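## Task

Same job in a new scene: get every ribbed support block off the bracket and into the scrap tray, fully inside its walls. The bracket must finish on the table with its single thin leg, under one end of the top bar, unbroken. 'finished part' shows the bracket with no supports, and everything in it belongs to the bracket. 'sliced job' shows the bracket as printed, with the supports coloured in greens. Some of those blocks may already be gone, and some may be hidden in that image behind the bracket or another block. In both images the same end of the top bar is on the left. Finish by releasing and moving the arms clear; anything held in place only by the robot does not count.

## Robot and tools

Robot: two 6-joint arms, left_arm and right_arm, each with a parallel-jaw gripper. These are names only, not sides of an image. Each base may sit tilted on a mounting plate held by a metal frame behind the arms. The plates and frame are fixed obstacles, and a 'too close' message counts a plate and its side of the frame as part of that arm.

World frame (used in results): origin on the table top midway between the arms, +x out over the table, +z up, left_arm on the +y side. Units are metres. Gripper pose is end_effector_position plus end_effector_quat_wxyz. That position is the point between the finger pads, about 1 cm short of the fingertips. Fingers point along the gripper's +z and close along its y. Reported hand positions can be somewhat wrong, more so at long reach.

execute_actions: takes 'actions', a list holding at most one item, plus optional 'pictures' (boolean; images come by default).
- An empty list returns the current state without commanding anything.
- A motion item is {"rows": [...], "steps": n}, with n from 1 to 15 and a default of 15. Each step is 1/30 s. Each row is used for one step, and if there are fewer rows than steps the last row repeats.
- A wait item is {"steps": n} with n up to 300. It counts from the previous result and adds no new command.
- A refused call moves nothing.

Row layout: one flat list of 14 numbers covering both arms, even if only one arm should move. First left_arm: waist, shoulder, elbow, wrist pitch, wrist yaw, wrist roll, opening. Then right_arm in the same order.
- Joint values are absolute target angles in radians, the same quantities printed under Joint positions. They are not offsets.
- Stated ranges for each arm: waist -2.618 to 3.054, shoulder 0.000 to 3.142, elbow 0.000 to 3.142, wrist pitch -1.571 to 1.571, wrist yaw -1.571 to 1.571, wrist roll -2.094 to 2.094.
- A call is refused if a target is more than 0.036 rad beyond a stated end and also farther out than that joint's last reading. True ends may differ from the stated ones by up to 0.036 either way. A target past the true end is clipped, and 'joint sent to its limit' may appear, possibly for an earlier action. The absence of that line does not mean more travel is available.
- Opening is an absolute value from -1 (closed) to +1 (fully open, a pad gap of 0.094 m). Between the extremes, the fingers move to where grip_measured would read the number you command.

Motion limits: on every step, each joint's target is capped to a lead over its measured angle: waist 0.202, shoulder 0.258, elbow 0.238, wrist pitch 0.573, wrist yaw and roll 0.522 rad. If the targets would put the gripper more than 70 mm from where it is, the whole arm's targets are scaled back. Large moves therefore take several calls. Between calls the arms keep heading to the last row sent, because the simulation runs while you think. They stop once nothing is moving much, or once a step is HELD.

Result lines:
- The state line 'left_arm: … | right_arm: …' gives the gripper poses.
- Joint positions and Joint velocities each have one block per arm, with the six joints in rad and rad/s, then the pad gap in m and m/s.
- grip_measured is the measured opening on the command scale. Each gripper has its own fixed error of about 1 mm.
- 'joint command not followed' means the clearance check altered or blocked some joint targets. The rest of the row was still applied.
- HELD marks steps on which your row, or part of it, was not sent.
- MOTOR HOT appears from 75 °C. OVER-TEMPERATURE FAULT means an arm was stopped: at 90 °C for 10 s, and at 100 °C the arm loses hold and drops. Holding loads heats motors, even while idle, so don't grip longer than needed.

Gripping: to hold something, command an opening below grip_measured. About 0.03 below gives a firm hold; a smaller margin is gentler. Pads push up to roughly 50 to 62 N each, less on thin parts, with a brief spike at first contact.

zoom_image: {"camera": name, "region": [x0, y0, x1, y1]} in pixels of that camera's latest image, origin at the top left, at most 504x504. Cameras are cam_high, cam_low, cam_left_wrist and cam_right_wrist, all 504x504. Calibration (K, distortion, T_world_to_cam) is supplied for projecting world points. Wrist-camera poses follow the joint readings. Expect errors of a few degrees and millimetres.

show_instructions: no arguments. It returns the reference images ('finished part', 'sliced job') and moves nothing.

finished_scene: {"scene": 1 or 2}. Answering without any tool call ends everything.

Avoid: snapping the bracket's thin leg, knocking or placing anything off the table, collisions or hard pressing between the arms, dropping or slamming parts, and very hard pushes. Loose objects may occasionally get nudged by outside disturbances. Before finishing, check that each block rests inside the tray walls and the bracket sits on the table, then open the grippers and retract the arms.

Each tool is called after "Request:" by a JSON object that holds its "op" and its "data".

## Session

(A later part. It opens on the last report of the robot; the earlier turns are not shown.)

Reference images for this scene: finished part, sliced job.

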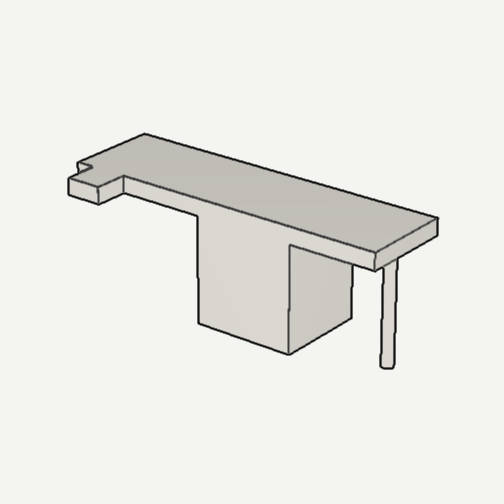

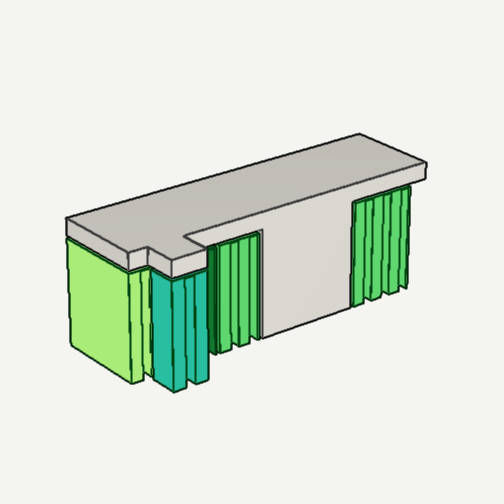

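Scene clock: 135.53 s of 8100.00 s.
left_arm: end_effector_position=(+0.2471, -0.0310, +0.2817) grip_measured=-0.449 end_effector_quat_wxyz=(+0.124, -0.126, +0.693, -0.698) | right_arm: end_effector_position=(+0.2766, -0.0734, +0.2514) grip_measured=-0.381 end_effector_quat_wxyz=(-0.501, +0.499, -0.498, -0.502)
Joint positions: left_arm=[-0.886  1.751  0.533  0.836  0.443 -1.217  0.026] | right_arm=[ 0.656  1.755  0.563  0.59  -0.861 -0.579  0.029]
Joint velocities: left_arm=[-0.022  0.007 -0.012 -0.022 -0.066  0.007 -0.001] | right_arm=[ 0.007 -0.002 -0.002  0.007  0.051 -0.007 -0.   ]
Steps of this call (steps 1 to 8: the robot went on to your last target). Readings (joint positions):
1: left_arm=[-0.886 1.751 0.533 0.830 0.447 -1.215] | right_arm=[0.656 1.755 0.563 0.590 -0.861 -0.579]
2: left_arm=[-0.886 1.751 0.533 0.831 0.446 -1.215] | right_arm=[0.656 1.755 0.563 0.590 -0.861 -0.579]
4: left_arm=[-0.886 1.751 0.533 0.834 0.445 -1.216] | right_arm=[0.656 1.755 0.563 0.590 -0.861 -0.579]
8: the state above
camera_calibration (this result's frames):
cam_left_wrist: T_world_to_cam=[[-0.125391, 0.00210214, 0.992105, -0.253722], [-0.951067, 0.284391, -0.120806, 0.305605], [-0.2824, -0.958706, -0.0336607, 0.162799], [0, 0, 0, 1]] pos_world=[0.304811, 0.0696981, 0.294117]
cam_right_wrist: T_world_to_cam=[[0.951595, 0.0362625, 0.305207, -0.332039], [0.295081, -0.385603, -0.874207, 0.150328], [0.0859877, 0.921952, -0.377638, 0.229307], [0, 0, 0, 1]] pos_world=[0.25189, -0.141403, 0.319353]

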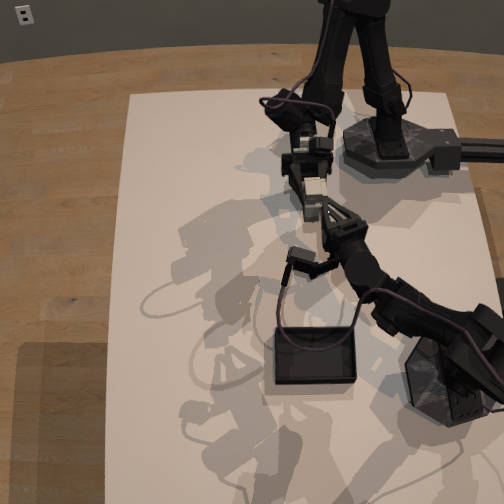

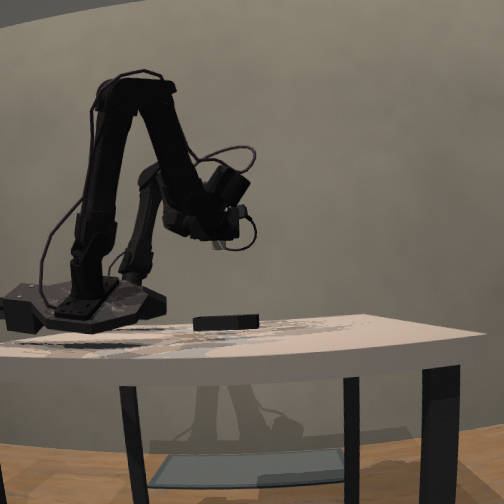

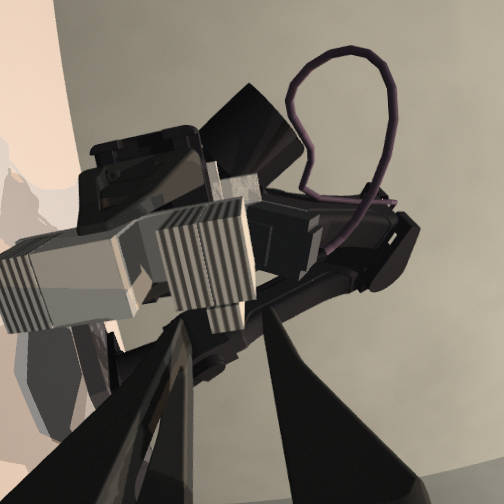

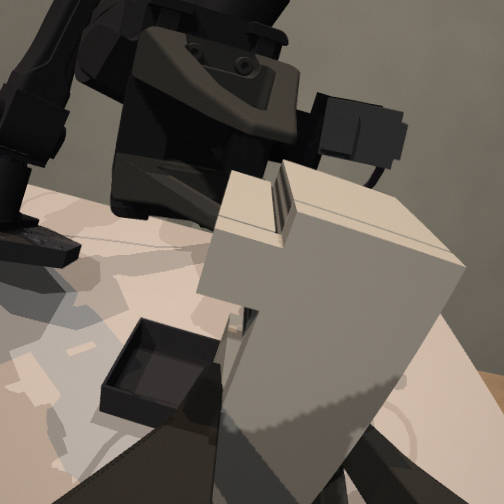

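Request:
{"op": "execute_actions", "data": {"actions": [{"rows":[[-0.908,1.765,0.563,0.86,0.44,-1.22,-0.45,0.656,1.755,0.563,0.59,-0.865,-0.58,-0.45],[-0.918,1.775,0.568,0.872,0.44,-1.223,-0.45,0.656,1.755,0.563,0.59,-0.865,-0.58,-0.45],[-0.926,1.79,0.574,0.884,0.435,-1.226,-0.45,0.656,1.755,0.563,0.59,-0.865,-0.58,-0.45],[-0.933,1.806,0.581,0.896,0.428,-1.23,-0.45,0.656,1.755,0.563,0.59,-0.865,-0.58,-0.45],[-0.94,1.822,0.588,0.908,0.422,-1.234,-0.45,0.656,1.755,0.563,0.59,-0.865,-0.58,-0.45],[-0.947,1.838,0.595,0.92,0.416,-1.237,-0.45,0.656,1.755,0.563,0.59,-0.865,-0.58,-0.45],[-0.954,1.854,0.601,0.927,0.41,-1.24,-0.45,0.656,1.755,0.563,0.59,-0.865,-0.58,-0.45]],"steps":15}], "pictures": false}}

Request:
{"op": "execute_actions", "data": {"actions": [{"steps":8}]}}

Request:
{"op": "zoom_image", "data": {"camera": "cam_left_wrist", "region": [130,210,310,390]}}

Scene clock: 146.87 s of 8100.00 s.
left_arm: end_effector_position=(+0.2523, -0.0476, +0.2858) grip_measured=-0.449 end_effector_quat_wxyz=(+0.135, -0.129, +0.683, -0.706) | right_arm: end_effector_position=(+0.2825, -0.0764, +0.2498) grip_measured=-0.381 end_effector_quat_wxyz=(-0.505, +0.494, -0.504, -0.497)
Joint positions: left_arm=[-0.925  1.829  0.57   0.918  0.397 -1.239  0.026] | right_arm=[ 0.641  1.755  0.563  0.594 -0.855 -0.579  0.029]
Joint velocities: left_arm=[-0.002  0.007  0.012  0.037  0.007 -0.022  0.001] | right_arm=[-0.007 -0.002 -0.007  0.037  0.081  0.007 -0.   ]
Steps of this call (steps 1 to 15: the robot went on to your last target; steps 16 to 90: nothing new was sent; then 7.83 s passed at rest; steps 91 to 105: all 15 steps of this action). Readings (joint positions):
91: left_arm=[-0.886 1.751 0.533 0.838 0.442 -1.218] | right_arm=[0.656 1.755 0.563 0.590 -0.861 -0.579]
92: left_arm=[-0.888 1.751 0.533 0.840 0.441 -1.220] | right_arm=[0.656 1.755 0.563 0.590 -0.861 -0.579]
94: left_arm=[-0.899 1.763 0.540 0.854 0.437 -1.223] | right_arm=[0.656 1.755 0.563 0.590 -0.861 -0.579]
98: left_arm=[-0.924 1.816 0.566 0.898 0.414 -1.231] | right_arm=[0.647 1.755 0.563 0.590 -0.861 -0.579]
105: the state above

Scene clock: 147.13 s of 8100.00 s.
left_arm: end_effector_position=(+0.2526, -0.0475, +0.2859) grip_measured=-0.449 end_effector_quat_wxyz=(+0.135, -0.130, +0.683, -0.706) | right_arm: end_effector_position=(+0.2828, -0.0764, +0.2499) grip_measured=-0.381 end_effector_quat_wxyz=(-0.506, +0.494, -0.504, -0.496)
Joint positions: left_arm=[-0.925  1.83   0.57   0.919  0.396 -1.241  0.026] | right_arm=[ 0.641  1.755  0.563  0.595 -0.854 -0.579  0.029]
Joint velocities: left_arm=[ 0.027 -0.002  0.007 -0.037  0.037 -0.037  0.   ] | right_arm=[-0.002  0.002  0.007  0.007 -0.081 -0.007 -0.001]
Steps of this call (steps 1 to 8: the robot went on to your last target). Readings (joint positions):
1: left_arm=[-0.925 1.829 0.570 0.918 0.397 -1.239] | right_arm=[0.641 1.755 0.563 0.594 -0.855 -0.579]
2: left_arm=[-0.925 1.830 0.570 0.919 0.397 -1.240] | right_arm=[0.641 1.755 0.563 0.595 -0.854 -0.579]
4: left_arm=[-0.925 1.830 0.570 0.919 0.397 -1.240] | right_arm=[0.641 1.755 0.563 0.595 -0.854 -0.579]
8: the state above
camera_calibration (this result's frames):
cam_left_wrist: T_world_to_cam=[[-0.140027, 0.0225946, 0.98989, -0.251812], [-0.954999, 0.260927, -0.141048, 0.32168], [-0.261476, -0.965094, -0.0149591, 0.137694], [0, 0, 0, 1]] pos_world=[0.307947, 0.0546425, 0.296698]
cam_right_wrist: T_world_to_cam=[[0.952597, 0.0166381, 0.303778, -0.338756], [0.285496, -0.393895, -0.873693, 0.147942], [0.10512, 0.919005, -0.379974, 0.225933], [0, 0, 0, 1]] pos_world=[0.256711, -0.143723, 0.318011]

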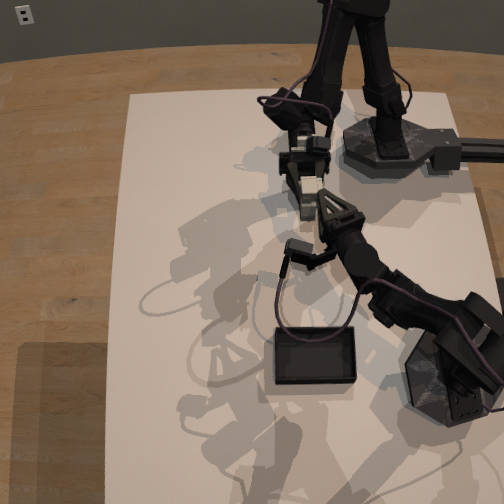

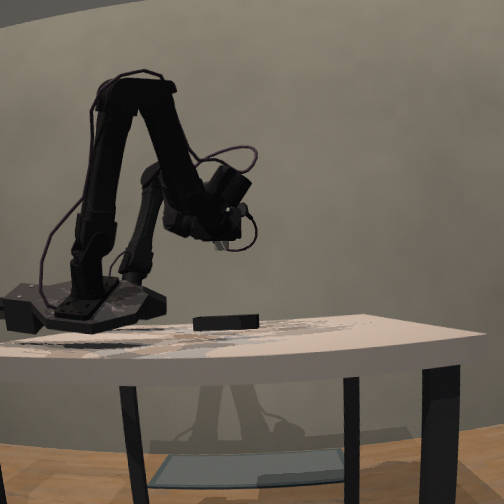

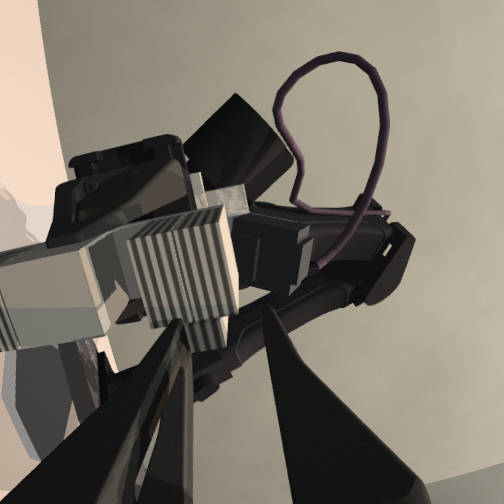

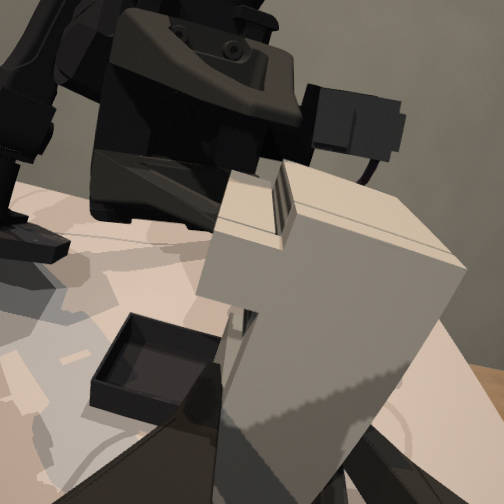

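Region (130, 210, 310, 390) of cam_left_wrist's 504x504 image, scaled by 2.800, with more detail than that image has.

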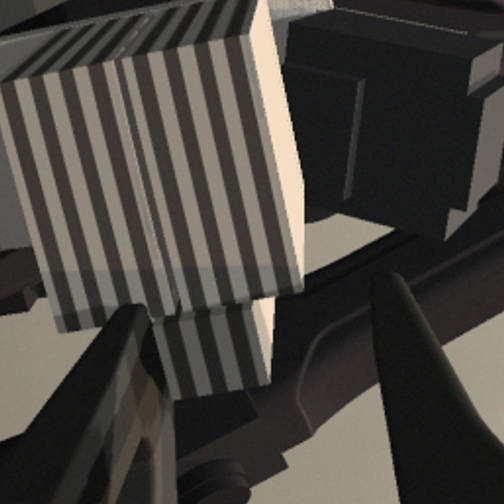

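Request:
{"op": "execute_actions", "data": {"actions": [{"rows":[[-0.915,1.81,0.56,0.91,0.41,-1.235,-0.45,0.641,1.755,0.563,0.595,-0.854,-0.58,-0.45],[-0.905,1.795,0.553,0.9,0.42,-1.235,-0.45,0.641,1.755,0.563,0.595,-0.854,-0.58,-0.45],[-0.902,1.79,0.55,0.885,0.432,-1.235,-0.45,0.641,1.755,0.563,0.595,-0.854,-0.58,-0.45],[-0.902,1.79,0.55,0.872,0.442,-1.235,-0.45,0.641,1.755,0.563,0.595,-0.854,-0.58,-0.45]],"steps":15}]}}

Request:
{"op": "zoom_image", "data": {"camera": "cam_left_wrist", "region": [130,210,310,390]}}

Scene clock: 155.50 s of 8100.00 s.
left_arm: end_effector_position=(+0.2522, -0.0442, +0.2842) grip_measured=-0.449 end_effector_quat_wxyz=(+0.124, -0.129, +0.686, -0.705) | right_arm: end_effector_position=(+0.2839, -0.0768, +0.2496) grip_measured=-0.381 end_effector_quat_wxyz=(-0.506, +0.493, -0.505, -0.495)
Joint positions: left_arm=[-0.908  1.816  0.57   0.889  0.427 -1.241  0.026] | right_arm=[ 0.639  1.755  0.563  0.596 -0.851 -0.579  0.029]
Joint velocities: left_arm=[ 0.002 -0.007 -0.022 -0.051 -0.051  0.037  0.   ] | right_arm=[-0.002 -0.007 -0.017  0.037 -0.037  0.022  0.001]
Steps of this call (steps 1 to 15: the robot went on to your last target; steps 16 to 90: nothing new was sent; then 4.87 s passed at rest; steps 91 to 105: all 15 steps of this action). Readings (joint positions):
91: left_arm=[-0.924 1.830 0.570 0.920 0.396 -1.241] | right_arm=[0.640 1.755 0.563 0.596 -0.854 -0.579]
92: left_arm=[-0.920 1.829 0.570 0.918 0.398 -1.241] | right_arm=[0.639 1.755 0.563 0.596 -0.852 -0.579]
94: left_arm=[-0.913 1.823 0.570 0.909 0.406 -1.241] | right_arm=[0.639 1.755 0.563 0.596 -0.851 -0.579]
98: left_arm=[-0.908 1.816 0.570 0.896 0.418 -1.241] | right_arm=[0.639 1.755 0.563 0.596 -0.851 -0.579]
105: the state above
camera_calibration (this result's frames):
cam_left_wrist: T_world_to_cam=[[-0.125874, 0.0222767, 0.991796, -0.254408], [-0.951939, 0.278683, -0.127075, 0.316279], [-0.279227, -0.960125, -0.0138728, 0.14519], [0, 0, 0, 1]] pos_world=[0.309596, 0.056926, 0.294527]
cam_right_wrist: T_world_to_cam=[[0.952631, 0.0125074, 0.303871, -0.340107], [0.283729, -0.396317, -0.873173, 0.147334], [0.109508, 0.918029, -0.381092, 0.225021], [0, 0, 0, 1]] pos_world=[0.257552, -0.14393, 0.317751]

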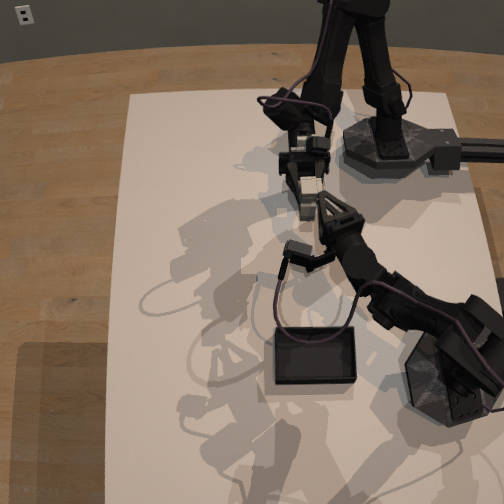

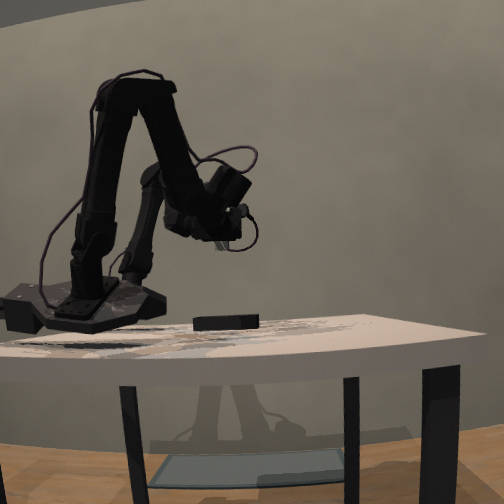

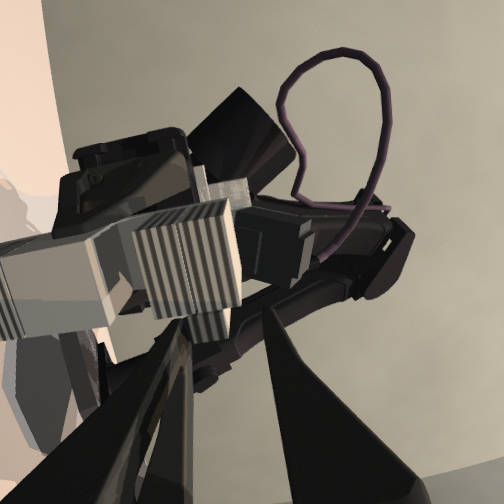

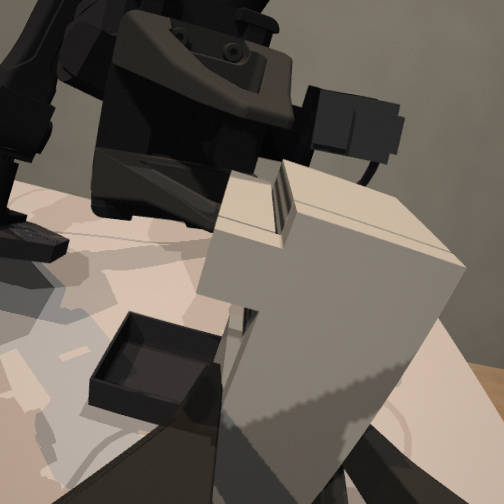

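Region (130, 210, 310, 390) of cam_left_wrist's 504x504 image, scaled by 2.800, with more detail than that image has.

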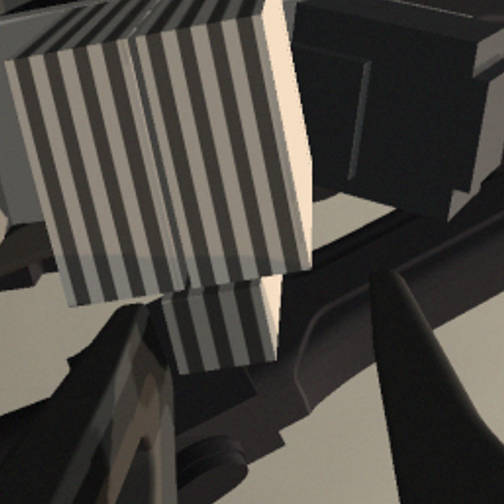

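Request:
{"op": "execute_actions", "data": {"actions": [{"rows":[[-0.925,1.825,0.58,0.89,0.43,-1.245,-0.45,0.639,1.755,0.563,0.596,-0.854,-0.58,-0.45],[-0.932,1.83,0.59,0.895,0.43,-1.245,-0.45,0.639,1.755,0.563,0.596,-0.854,-0.58,-0.45],[-0.936,1.835,0.597,0.9,0.43,-1.248,-0.45,0.639,1.755,0.563,0.596,-0.854,-0.58,-0.45],[-0.94,1.845,0.602,0.907,0.43,-1.25,-0.45,0.639,1.755,0.563,0.596,-0.854,-0.58,-0.45],[-0.944,1.855,0.607,0.914,0.427,-1.252,-0.45,0.639,1.755,0.563,0.596,-0.854,-0.58,-0.45],[-0.948,1.865,0.612,0.92,0.424,-1.254,-0.45,0.639,1.755,0.563,0.596,-0.854,-0.58,-0.45],[-0.953,1.875,0.617,0.926,0.42,-1.256,-0.45,0.639,1.755,0.563,0.596,-0.854,-0.58,-0.45],[-0.957,1.885,0.622,0.932,0.415,-1.258,-0.45,0.639,1.755,0.563,0.596,-0.854,-0.58,-0.45],[-0.961,1.895,0.627,0.938,0.41,-1.258,-0.45,0.639,1.755,0.563,0.596,-0.854,-0.58,-0.45]],"steps":15}], "pictures": false}}

Request:
{"op": "execute_actions", "data": {"actions": [{"steps":8}]}}

Request:
{"op": "zoom_image", "data": {"camera": "cam_left_wrist", "region": [130,210,310,390]}}

Scene clock: 165.33 s of 8100.00 s.
left_arm: end_effector_position=(+0.2456, -0.0631, +0.2785) grip_measured=-0.449 end_effector_quat_wxyz=(+0.110, -0.122, +0.690, -0.705) | right_arm: end_effector_position=(+0.2839, -0.0768, +0.2496) grip_measured=-0.381 end_effector_quat_wxyz=(-0.506, +0.493, -0.505, -0.495)
Joint positions: left_arm=[-0.947  1.884  0.599  0.915  0.416 -1.259  0.026] | right_arm=[ 0.639  1.755  0.563  0.596 -0.851 -0.579  0.029]
Joint velocities: left_arm=[-0.017 -0.012 -0.022  0.066 -0.051 -0.051  0.   ] | right_arm=[-0.022 -0.012  0.002  0.007  0.007 -0.051  0.   ]
Steps of this call (steps 1 to 15: the robot went on to your last target; steps 16 to 90: nothing new was sent; then 6.33 s passed at rest; steps 91 to 105: all 15 steps of this action). Readings (joint positions):
91: left_arm=[-0.908 1.816 0.570 0.888 0.429 -1.242] | right_arm=[0.639 1.755 0.563 0.596 -0.851 -0.579]
92: left_arm=[-0.908 1.816 0.570 0.888 0.429 -1.243] | right_arm=[0.639 1.755 0.563 0.596 -0.851 -0.579]
94: left_arm=[-0.913 1.818 0.570 0.889 0.428 -1.246] | right_arm=[0.639 1.755 0.563 0.596 -0.851 -0.579]
98: left_arm=[-0.932 1.850 0.587 0.904 0.426 -1.252] | right_arm=[0.639 1.755 0.563 0.596 -0.851 -0.579]
105: the state above

Scene clock: 165.60 s of 8100.00 s.
left_arm: end_effector_position=(+0.2465, -0.0627, +0.2801) grip_measured=-0.449 end_effector_quat_wxyz=(+0.113, -0.123, +0.688, -0.707) | right_arm: end_effector_position=(+0.2839, -0.0768, +0.2496) grip_measured=-0.381 end_effector_quat_wxyz=(-0.506, +0.493, -0.505, -0.495)
Joint positions: left_arm=[-0.947  1.884  0.599  0.922  0.413 -1.26   0.026] | right_arm=[ 0.639  1.755  0.563  0.596 -0.851 -0.579  0.029]
Joint velocities: left_arm=[-0.007  0.012 -0.007  0.125 -0.007 -0.022 -0.   ] | right_arm=[-0.017  0.007  0.002  0.066 -0.051 -0.037  0.001]
Steps of this call (steps 1 to 8: the robot went on to your last target). Readings (joint positions):
1: left_arm=[-0.947 1.884 0.599 0.917 0.415 -1.259] | right_arm=[0.639 1.755 0.563 0.596 -0.851 -0.579]
2: left_arm=[-0.947 1.884 0.599 0.919 0.415 -1.259] | right_arm=[0.639 1.755 0.563 0.596 -0.851 -0.579]
4: left_arm=[-0.947 1.884 0.599 0.921 0.414 -1.260] | right_arm=[0.639 1.755 0.563 0.596 -0.851 -0.579]
8: the state above
camera_calibration (this result's frames):
cam_left_wrist: T_world_to_cam=[[-0.11774, 0.0261764, 0.992699, -0.252607], [-0.945666, 0.302133, -0.120129, 0.313485], [-0.303072, -0.952906, -0.010819, 0.131234], [0, 0, 0, 1]] pos_world=[0.306484, 0.0369518, 0.289842]
cam_right_wrist: T_world_to_cam=[[0.952631, 0.0125074, 0.303871, -0.340107], [0.283729, -0.396317, -0.873173, 0.147334], [0.109508, 0.918029, -0.381092, 0.225021], [0, 0, 0, 1]] pos_world=[0.257552, -0.14393, 0.317751]

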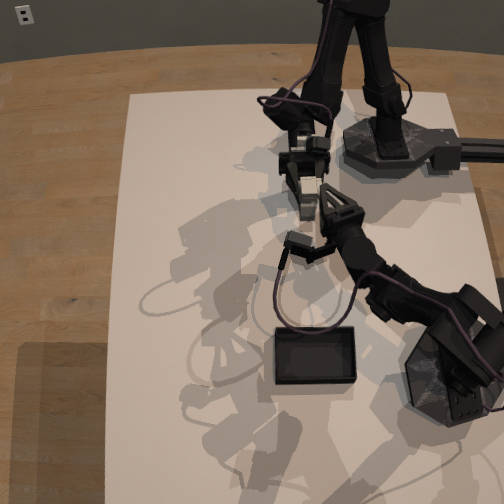

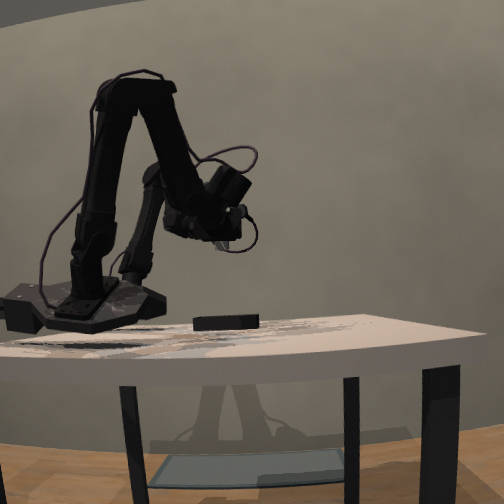

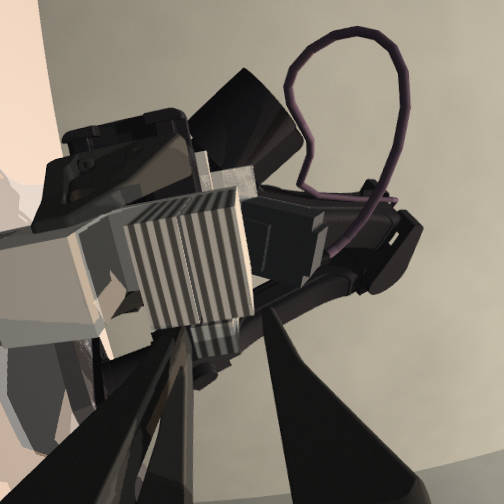

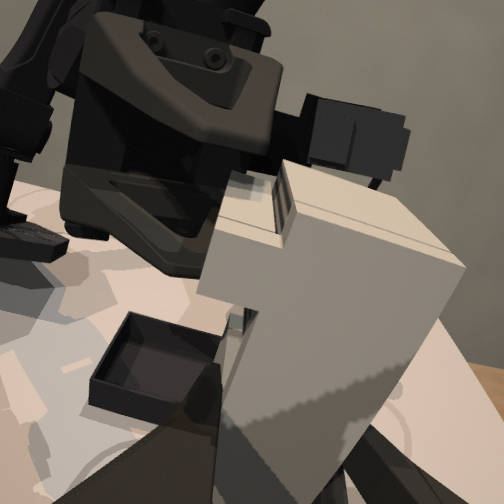

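Region (130, 210, 310, 390) of cam_left_wrist's 504x504 image, scaled by 2.800, with more detail than that image has.

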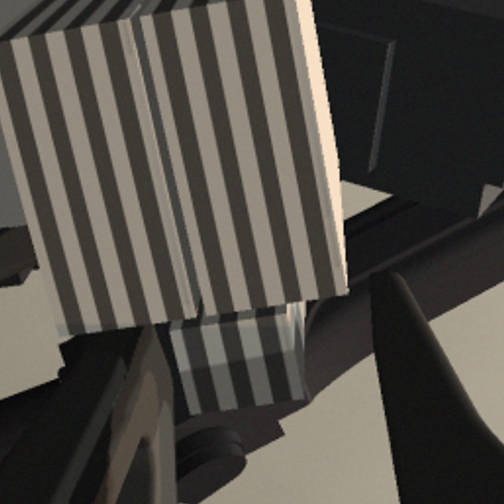

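Request:
{"op": "execute_actions", "data": {"actions": [{"rows":[[-0.95,1.899,0.61,0.925,0.4,-1.26,-0.45,0.639,1.755,0.563,0.596,-0.854,-0.58,-0.45],[-0.95,1.903,0.61,0.925,0.392,-1.26,-0.48,0.639,1.755,0.563,0.596,-0.854,-0.58,-0.45],[-0.95,1.903,0.61,0.925,0.392,-1.26,-0.51,0.639,1.755,0.563,0.596,-0.854,-0.58,-0.45],[-0.95,1.903,0.61,0.925,0.392,-1.26,-0.54,0.639,1.755,0.563,0.596,-0.854,-0.58,-0.45],[-0.95,1.903,0.61,0.925,0.392,-1.26,-0.57,0.639,1.755,0.563,0.596,-0.854,-0.58,-0.45],[-0.95,1.903,0.61,0.925,0.392,-1.26,-0.6,0.639,1.755,0.563,0.596,-0.854,-0.58,-0.45],[-0.95,1.903,0.61,0.925,0.392,-1.26,-0.63,0.639,1.755,0.563,0.596,-0.854,-0.58,-0.45],[-0.95,1.903,0.61,0.925,0.392,-1.26,-0.66,0.639,1.755,0.563,0.596,-0.854,-0.58,-0.45],[-0.95,1.903,0.61,0.925,0.392,-1.26,-0.69,0.639,1.755,0.563,0.596,-0.854,-0.58,-0.45],[-0.95,1.903,0.61,0.925,0.392,-1.26,-0.72,0.639,1.755,0.563,0.596,-0.854,-0.58,-0.45],[-0.95,1.903,0.61,0.925,0.392,-1.26,-0.76,0.639,1.755,0.563,0.596,-0.854,-0.58,-0.45],[-0.95,1.903,0.61,0.925,0.392,-1.26,-0.81,0.639,1.755,0.563,0.596,-0.854,-0.58,-0.45]],"steps":15}]}}

Scene clock: 175.20 s of 8100.00 s.
left_arm: end_effector_position=(+0.2494, -0.0617, +0.2791) grip_measured=-0.785 end_effector_quat_wxyz=(+0.117, -0.130, +0.688, -0.704) | right_arm: end_effector_position=(+0.2840, -0.0768, +0.2495) grip_measured=-0.381 end_effector_quat_wxyz=(-0.506, +0.493, -0.506, -0.494)
Joint positions: left_arm=[-0.947  1.884  0.599  0.923  0.395 -1.262  0.01 ] | right_arm=[ 0.639  1.755  0.563  0.596 -0.85  -0.579  0.029]
Joint velocities: left_arm=[ 0.012 -0.002  0.012 -0.066 -0.007 -0.037 -0.001] | right_arm=[-0.032  0.002  0.002 -0.051  0.037  0.051 -0.001]
Steps of this call (steps 1 to 15: the robot went on to your last target; steps 16 to 90: nothing new was sent; then 6.10 s passed at rest; steps 91 to 105: all 15 steps of this action). Readings (joint positions):
91: left_arm=[-0.947 1.884 0.599 0.923 0.411 -1.260] | right_arm=[0.639 1.755 0.563 0.596 -0.851 -0.579]
92: left_arm=[-0.947 1.884 0.599 0.923 0.408 -1.261] | right_arm=[0.639 1.755 0.563 0.596 -0.851 -0.579]
94: left_arm=[-0.947 1.884 0.599 0.923 0.403 -1.262] | right_arm=[0.639 1.755 0.563 0.596 -0.851 -0.579]
98: left_arm=[-0.947 1.884 0.599 0.923 0.398 -1.262] | right_arm=[0.639 1.755 0.563 0.596 -0.851 -0.579]
105: the state above
camera_calibration (this result's frames):
cam_left_wrist: T_world_to_cam=[[-0.113963, 0.0199222, 0.993285, -0.252843], [-0.951171, 0.28649, -0.114877, 0.314733], [-0.286855, -0.957876, -0.0136999, 0.129511], [0, 0, 0, 1]] pos_world=[0.307701, 0.0389249, 0.289075]
cam_right_wrist: T_world_to_cam=[[0.952637, 0.0122667, 0.303863, -0.340168], [0.283598, -0.396589, -0.873092, 0.147281], [0.109799, 0.917914, -0.381284, 0.224958], [0, 0, 0, 1]] pos_world=[0.257588, -0.143909, 0.317728]

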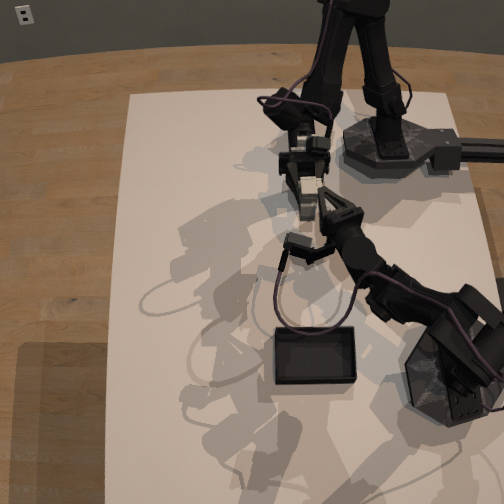

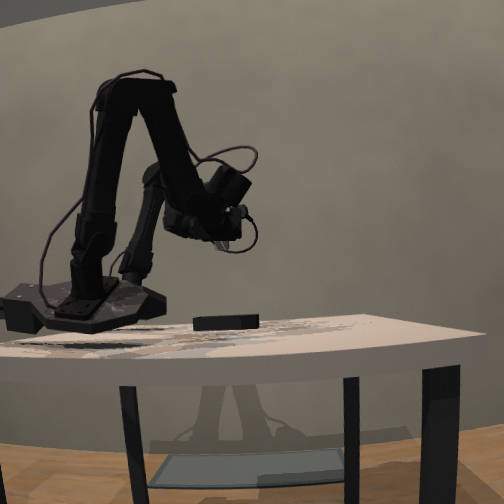

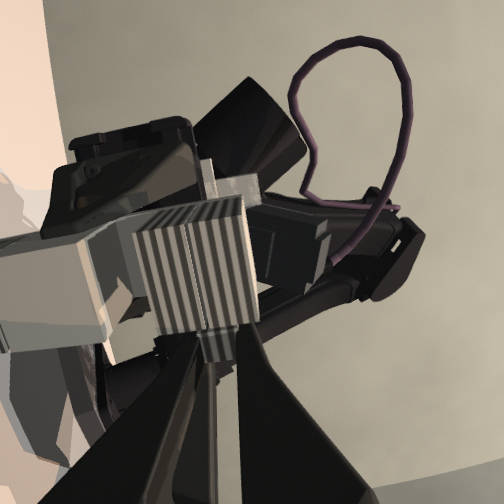

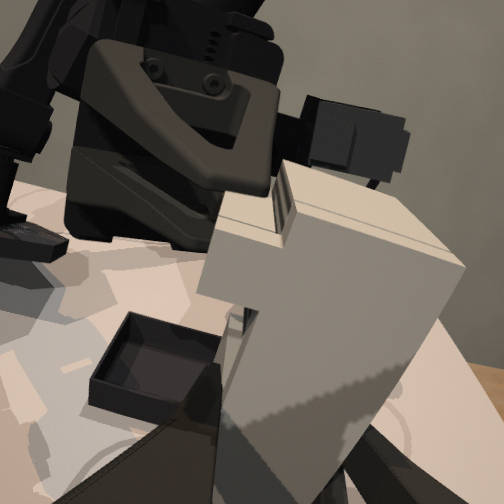

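Request:
{"op": "execute_actions", "data": {"actions": [{"rows":[[-0.947,1.87,0.595,0.905,0.4,-1.26,-0.84,0.634,1.755,0.563,0.596,-0.854,-0.58,-0.45],[-0.947,1.855,0.59,0.885,0.405,-1.26,-0.84,0.628,1.755,0.563,0.596,-0.854,-0.58,-0.45],[-0.947,1.84,0.585,0.865,0.41,-1.26,-0.84,0.622,1.755,0.563,0.596,-0.854,-0.58,-0.45],[-0.947,1.825,0.58,0.845,0.415,-1.26,-0.84,0.616,1.755,0.563,0.596,-0.854,-0.58,-0.45],[-0.947,1.81,0.575,0.825,0.42,-1.26,-0.84,0.61,1.755,0.563,0.596,-0.854,-0.58,-0.45],[-0.947,1.795,0.57,0.805,0.425,-1.26,-0.84,0.605,1.755,0.563,0.596,-0.854,-0.58,-0.45],[-0.947,1.78,0.563,0.785,0.43,-1.26,-0.84,0.6,1.755,0.563,0.596,-0.854,-0.58,-0.45],[-0.947,1.765,0.555,0.77,0.435,-1.26,-0.84,0.6,1.755,0.563,0.596,-0.854,-0.58,-0.45]],"steps":15}]}}

Scene clock: 183.33 s of 8100.00 s.
left_arm: end_effector_position=(+0.2355, -0.0519, +0.2816) grip_measured=-0.785 end_effector_quat_wxyz=(+0.095, -0.127, +0.702, -0.694) | right_arm: end_effector_position=(+0.2944, -0.0846, +0.2439) grip_measured=-0.381 end_effector_quat_wxyz=(-0.509, +0.484, -0.518, -0.488)
Joint positions: left_arm=[-0.947  1.787  0.572  0.801  0.418 -1.263  0.01 ] | right_arm=[ 0.602  1.757  0.563  0.591 -0.851 -0.585  0.029]
Joint velocities: left_arm=[ 0.022  0.007  0.012 -0.066  0.066  0.022 -0.   ] | right_arm=[ 0.002 -0.012  0.017 -0.007 -0.051  0.037 -0.001]
Steps of this call (steps 1 to 15: the robot went on to your last target; steps 16 to 90: nothing new was sent; then 4.63 s passed at rest; steps 91 to 105: all 15 steps of this action). Readings (joint positions):
91: left_arm=[-0.947 1.884 0.599 0.922 0.395 -1.262] | right_arm=[0.639 1.755 0.563 0.596 -0.850 -0.579]
92: left_arm=[-0.947 1.884 0.599 0.920 0.395 -1.263] | right_arm=[0.639 1.755 0.563 0.596 -0.850 -0.579]
94: left_arm=[-0.947 1.876 0.599 0.906 0.395 -1.263] | right_arm=[0.638 1.755 0.563 0.595 -0.850 -0.580]
98: left_arm=[-0.947 1.838 0.597 0.841 0.402 -1.263] | right_arm=[0.638 1.757 0.563 0.589 -0.859 -0.585]
105: the state above
camera_calibration (this result's frames):
cam_left_wrist: T_world_to_cam=[[-0.0816543, -0.00450966, 0.996651, -0.266916], [-0.942676, 0.324996, -0.0757616, 0.287912], [-0.323566, -0.945704, -0.0307885, 0.149045], [0, 0, 0, 1]] pos_world=[0.297839, 0.0461782, 0.292423]
cam_right_wrist: T_world_to_cam=[[0.956327, -0.0149845, 0.291915, -0.348783], [0.260283, -0.410792, -0.873786, 0.142151], [0.13301, 0.911606, -0.388951, 0.223247], [0, 0, 0, 1]] pos_world=[0.266857, -0.150345, 0.312856]

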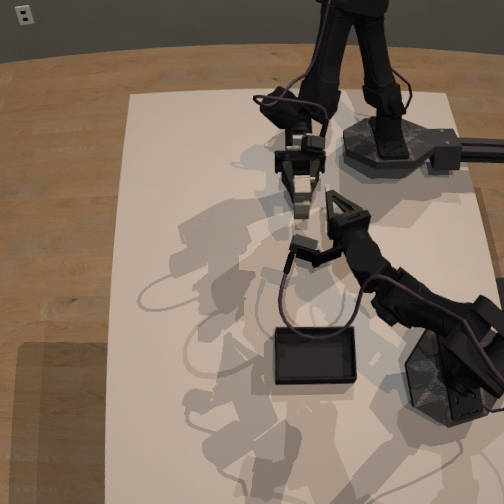

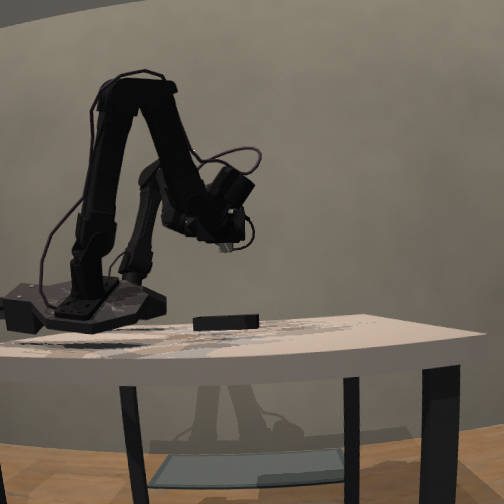

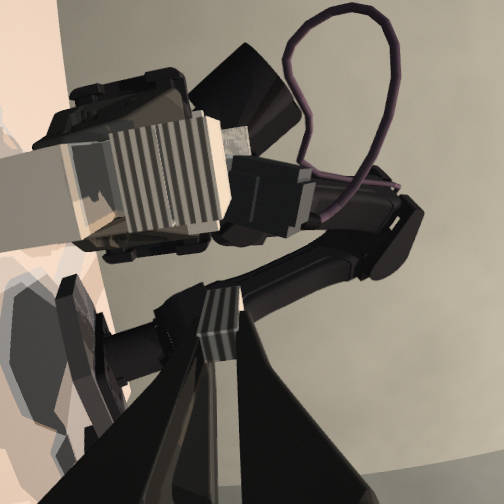

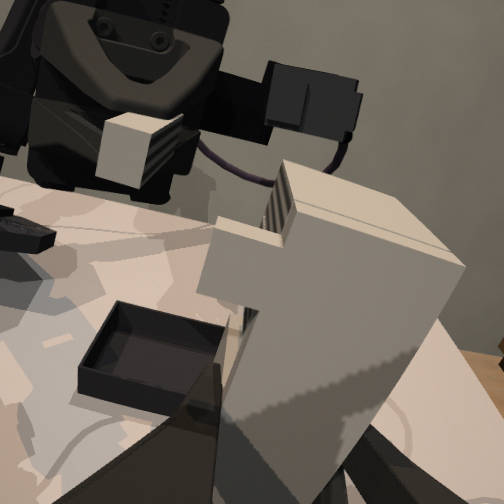

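Request:
{"op": "execute_actions", "data": {"actions": [{"rows":[[-0.947,1.74,0.56,0.72,0.43,-1.2,-0.83,0.6,1.755,0.563,0.596,-0.854,-0.58,-0.45],[-0.947,1.7,0.56,0.64,0.42,-1.1,-0.83,0.6,1.755,0.563,0.596,-0.854,-0.58,-0.45],[-0.947,1.66,0.56,0.55,0.41,-1.0,-0.83,0.6,1.755,0.563,0.596,-0.854,-0.58,-0.45],[-0.947,1.63,0.57,0.45,0.39,-0.89,-0.83,0.6,1.755,0.563,0.596,-0.854,-0.58,-0.45],[-0.94,1.61,0.59,0.35,0.37,-0.78,-0.83,0.6,1.755,0.563,0.596,-0.854,-0.58,-0.45],[-0.93,1.6,0.61,0.25,0.34,-0.67,-0.83,0.6,1.755,0.563,0.596,-0.854,-0.58,-0.45],[-0.91,1.6,0.64,0.15,0.31,-0.56,-0.83,0.6,1.755,0.563,0.596,-0.854,-0.58,-0.45],[-0.88,1.6,0.67,0.05,0.28,-0.45,-0.83,0.6,1.755,0.563,0.596,-0.854,-0.58,-0.45],[-0.84,1.61,0.71,-0.05,0.25,-0.34,-0.83,0.6,1.755,0.563,0.596,-0.854,-0.58,-0.45],[-0.8,1.62,0.75,-0.15,0.22,-0.23,-0.83,0.6,1.755,0.563,0.596,-0.854,-0.58,-0.45],[-0.76,1.63,0.79,-0.24,0.19,-0.12,-0.83,0.6,1.755,0.563,0.596,-0.854,-0.58,-0.45],[-0.72,1.645,0.83,-0.32,0.16,-0.01,-0.83,0.61,1.755,0.563,0.596,-0.854,-0.58,-0.45],[-0.68,1.66,0.87,-0.4,0.13,0.1,-0.83,0.62,1.755,0.563,0.596,-0.86,-0.58,-0.45],[-0.64,1.68,0.91,-0.47,0.1,0.21,-0.83,0.63,1.755,0.563,0.596,-0.865,-0.58,-0.45],[-0.6,1.7,0.95,-0.53,0.07,0.32,-0.83,0.64,1.755,0.563,0.596,-0.87,-0.58,-0.45]],"steps":15}], "pictures": false}}

Request:
{"op": "execute_actions", "data": {"actions": [{"rows":[[-0.56,1.72,0.99,-0.58,0.05,0.43,-0.83,0.65,1.755,0.563,0.596,-0.875,-0.575,-0.45],[-0.52,1.745,1.03,-0.63,0.03,0.54,-0.83,0.66,1.755,0.563,0.596,-0.875,-0.575,-0.45],[-0.48,1.77,1.06,-0.67,0.01,0.65,-0.83,0.665,1.755,0.563,0.596,-0.875,-0.575,-0.45],[-0.44,1.795,1.09,-0.7,0,0.76,-0.83,0.665,1.755,0.563,0.596,-0.875,-0.575,-0.45],[-0.41,1.82,1.11,-0.72,0,0.87,-0.83,0.665,1.755,0.563,0.596,-0.875,-0.575,-0.45],[-0.385,1.845,1.13,-0.725,0,0.98,-0.83,0.665,1.755,0.563,0.596,-0.875,-0.575,-0.45],[-0.37,1.87,1.14,-0.725,0,1.09,-0.83,0.665,1.755,0.563,0.596,-0.875,-0.575,-0.45],[-0.36,1.89,1.14,-0.725,0,1.2,-0.83,0.665,1.755,0.563,0.596,-0.875,-0.575,-0.45],[-0.36,1.9,1.14,-0.725,0,1.33,-0.83,0.665,1.755,0.563,0.596,-0.875,-0.575,-0.45]],"steps":15}], "pictures": false}}

Request:
{"op": "execute_actions", "data": {"actions": [{"steps":15}]}}

Request:
{"op": "zoom_image", "data": {"camera": "cam_low", "region": [180,260,280,340]}}

Scene clock: 202.93 s of 8100.00 s.
left_arm: end_effector_position=(+0.3025, +0.0605, +0.2021) grip_measured=-0.785 end_effector_quat_wxyz=(+0.256, +0.133, +0.885, -0.366) | right_arm: end_effector_position=(+0.2927, -0.0833, +0.2446) grip_measured=-0.381 end_effector_quat_wxyz=(-0.509, +0.486, -0.516, -0.489)
Joint positions: left_arm=[-0.676  1.653  0.863 -0.186  0.196 -0.16   0.01 ] | right_arm=[ 0.608  1.757  0.563  0.591 -0.851 -0.585  0.029]
Joint velocities: left_arm=[ 1.243  0.462  1.204 -2.19  -0.784  2.718 -0.   ] | right_arm=[ 0.139 -0.002  0.002  0.007 -0.022 -0.081 -0.001]
Steps of this call (steps 1 to 30: the robot went on to your last target; steps 31 to 90: nothing new was sent; then 16.10 s passed at rest; steps 91 to 105: all 15 steps of this action). Readings (joint positions):
91: left_arm=[-0.947 1.784 0.572 0.779 0.422 -1.257] | right_arm=[0.602 1.757 0.563 0.591 -0.851 -0.585]
92: left_arm=[-0.947 1.773 0.572 0.755 0.421 -1.234] | right_arm=[0.602 1.757 0.563 0.591 -0.851 -0.585]
94: left_arm=[-0.947 1.723 0.572 0.664 0.415 -1.143] | right_arm=[0.602 1.757 0.563 0.591 -0.851 -0.585]
98: left_arm=[-0.932 1.621 0.604 0.402 0.370 -0.837] | right_arm=[0.602 1.757 0.563 0.591 -0.851 -0.585]
105: the state above

Scene clock: 203.43 s of 8100.00 s.
left_arm: end_effector_position=(+0.3108, +0.1890, +0.0883) grip_measured=-0.785 end_effector_quat_wxyz=(+0.144, +0.594, +0.778, -0.142) | right_arm: end_effector_position=(+0.2785, -0.0735, +0.2500) grip_measured=-0.381 end_effector_quat_wxyz=(-0.503, +0.500, -0.500, -0.497)
Joint positions: left_arm=[-0.344  1.901  1.119 -0.688 -0.004  1.158  0.01 ] | right_arm=[ 0.654  1.757  0.563  0.591 -0.852 -0.585  0.029]
Joint velocities: left_arm=[-0.012  0.007  0.007 -0.227 -0.081  1.077 -0.   ] | right_arm=[ 0.007  0.007 -0.017 -0.081 -0.022  0.022 -0.001]
Steps of this call (steps 1 to 15: all 15 steps of this action). Readings (joint positions):
1: left_arm=[-0.633 1.670 0.905 -0.256 0.167 -0.062] | right_arm=[0.615 1.757 0.563 0.591 -0.851 -0.585]
2: left_arm=[-0.591 1.690 0.946 -0.322 0.140 0.036] | right_arm=[0.625 1.757 0.563 0.591 -0.851 -0.585]
4: left_arm=[-0.511 1.735 1.020 -0.437 0.091 0.232] | right_arm=[0.644 1.757 0.563 0.591 -0.851 -0.585]
8: left_arm=[-0.377 1.831 1.111 -0.580 0.028 0.625] | right_arm=[0.654 1.757 0.563 0.591 -0.852 -0.585]
15: the state above

Scene clock: 203.93 s of 8100.00 s.
left_arm: end_effector_position=(+0.3070, +0.1900, +0.0877) grip_measured=-0.785 end_effector_quat_wxyz=(+0.148, +0.656, +0.728, -0.134) | right_arm: end_effector_position=(+0.2785, -0.0735, +0.2500) grip_measured=-0.381 end_effector_quat_wxyz=(-0.503, +0.500, -0.500, -0.497)
Joint positions: left_arm=[-0.344  1.901  1.119 -0.705 -0.007  1.317  0.01 ] | right_arm=[ 0.654  1.757  0.563  0.591 -0.852 -0.585  0.029]
Joint velocities: left_arm=[-0.007 -0.012 -0.022 -0.037 -0.051  0.007 -0.   ] | right_arm=[ 0.012 -0.002 -0.007  0.066  0.007  0.022  0.   ]
Steps of this call (steps 1 to 15: the robot went on to your last target). Readings (joint positions):
1: left_arm=[-0.344 1.901 1.119 -0.692 -0.004 1.191] | right_arm=[0.654 1.757 0.563 0.591 -0.852 -0.585]
2: left_arm=[-0.344 1.901 1.119 -0.695 -0.005 1.218] | right_arm=[0.654 1.757 0.563 0.591 -0.852 -0.585]
4: left_arm=[-0.344 1.901 1.119 -0.700 -0.006 1.256] | right_arm=[0.654 1.757 0.563 0.591 -0.852 -0.585]
8: left_arm=[-0.344 1.901 1.119 -0.703 -0.007 1.296] | right_arm=[0.654 1.757 0.563 0.591 -0.852 -0.585]
15: the state above
camera_calibration (this result's frames):
cam_left_wrist: T_world_to_cam=[[-0.999674, 0.0233571, -0.0103553, 0.298102], [0.0201597, 0.970084, 0.241931, -0.184004], [0.0156963, 0.241643, -0.970238, 0.147568], [0, 0, 0, 1]] pos_world=[0.299397, 0.135878, 0.190779]
cam_right_wrist: T_world_to_cam=[[0.950287, 0.0293959, 0.309984, -0.334694], [0.296138, -0.392931, -0.870579, 0.14672], [0.096211, 0.919098, -0.382102, 0.226767], [0, 0, 0, 1]] pos_world=[0.252789, -0.140932, 0.31813]

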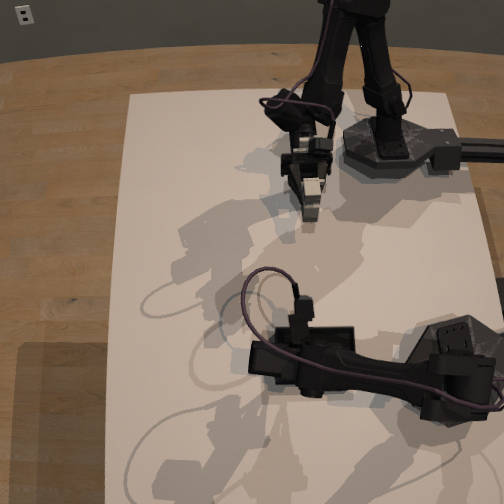

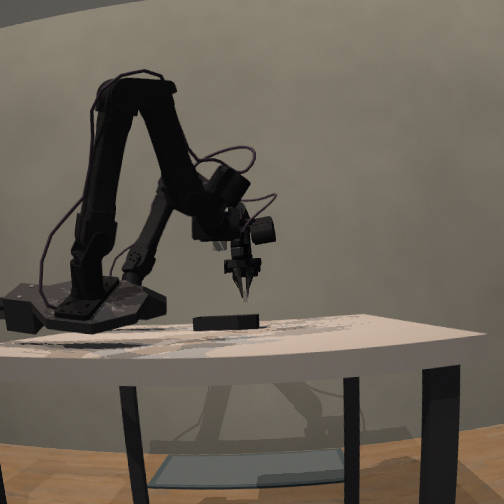

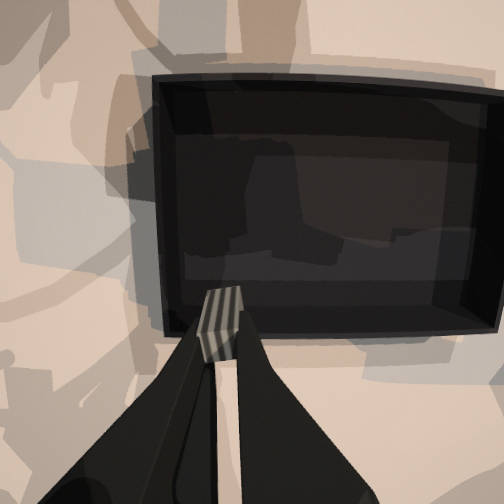

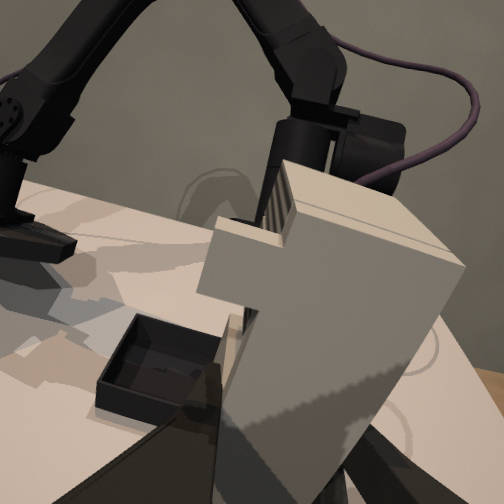

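Region (180, 260, 280, 340) of cam_low's 504x504 image, scaled by 5.040, with more detail than that image has; it fills the top 403 rows of this view, and the rest is white.

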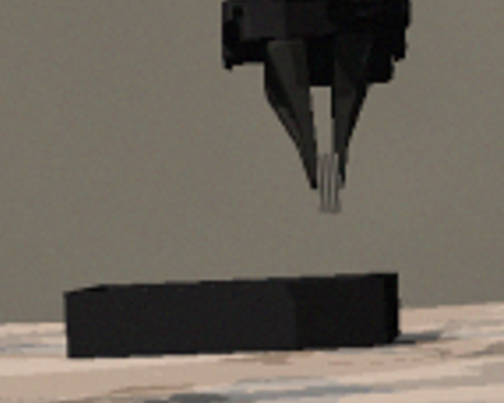

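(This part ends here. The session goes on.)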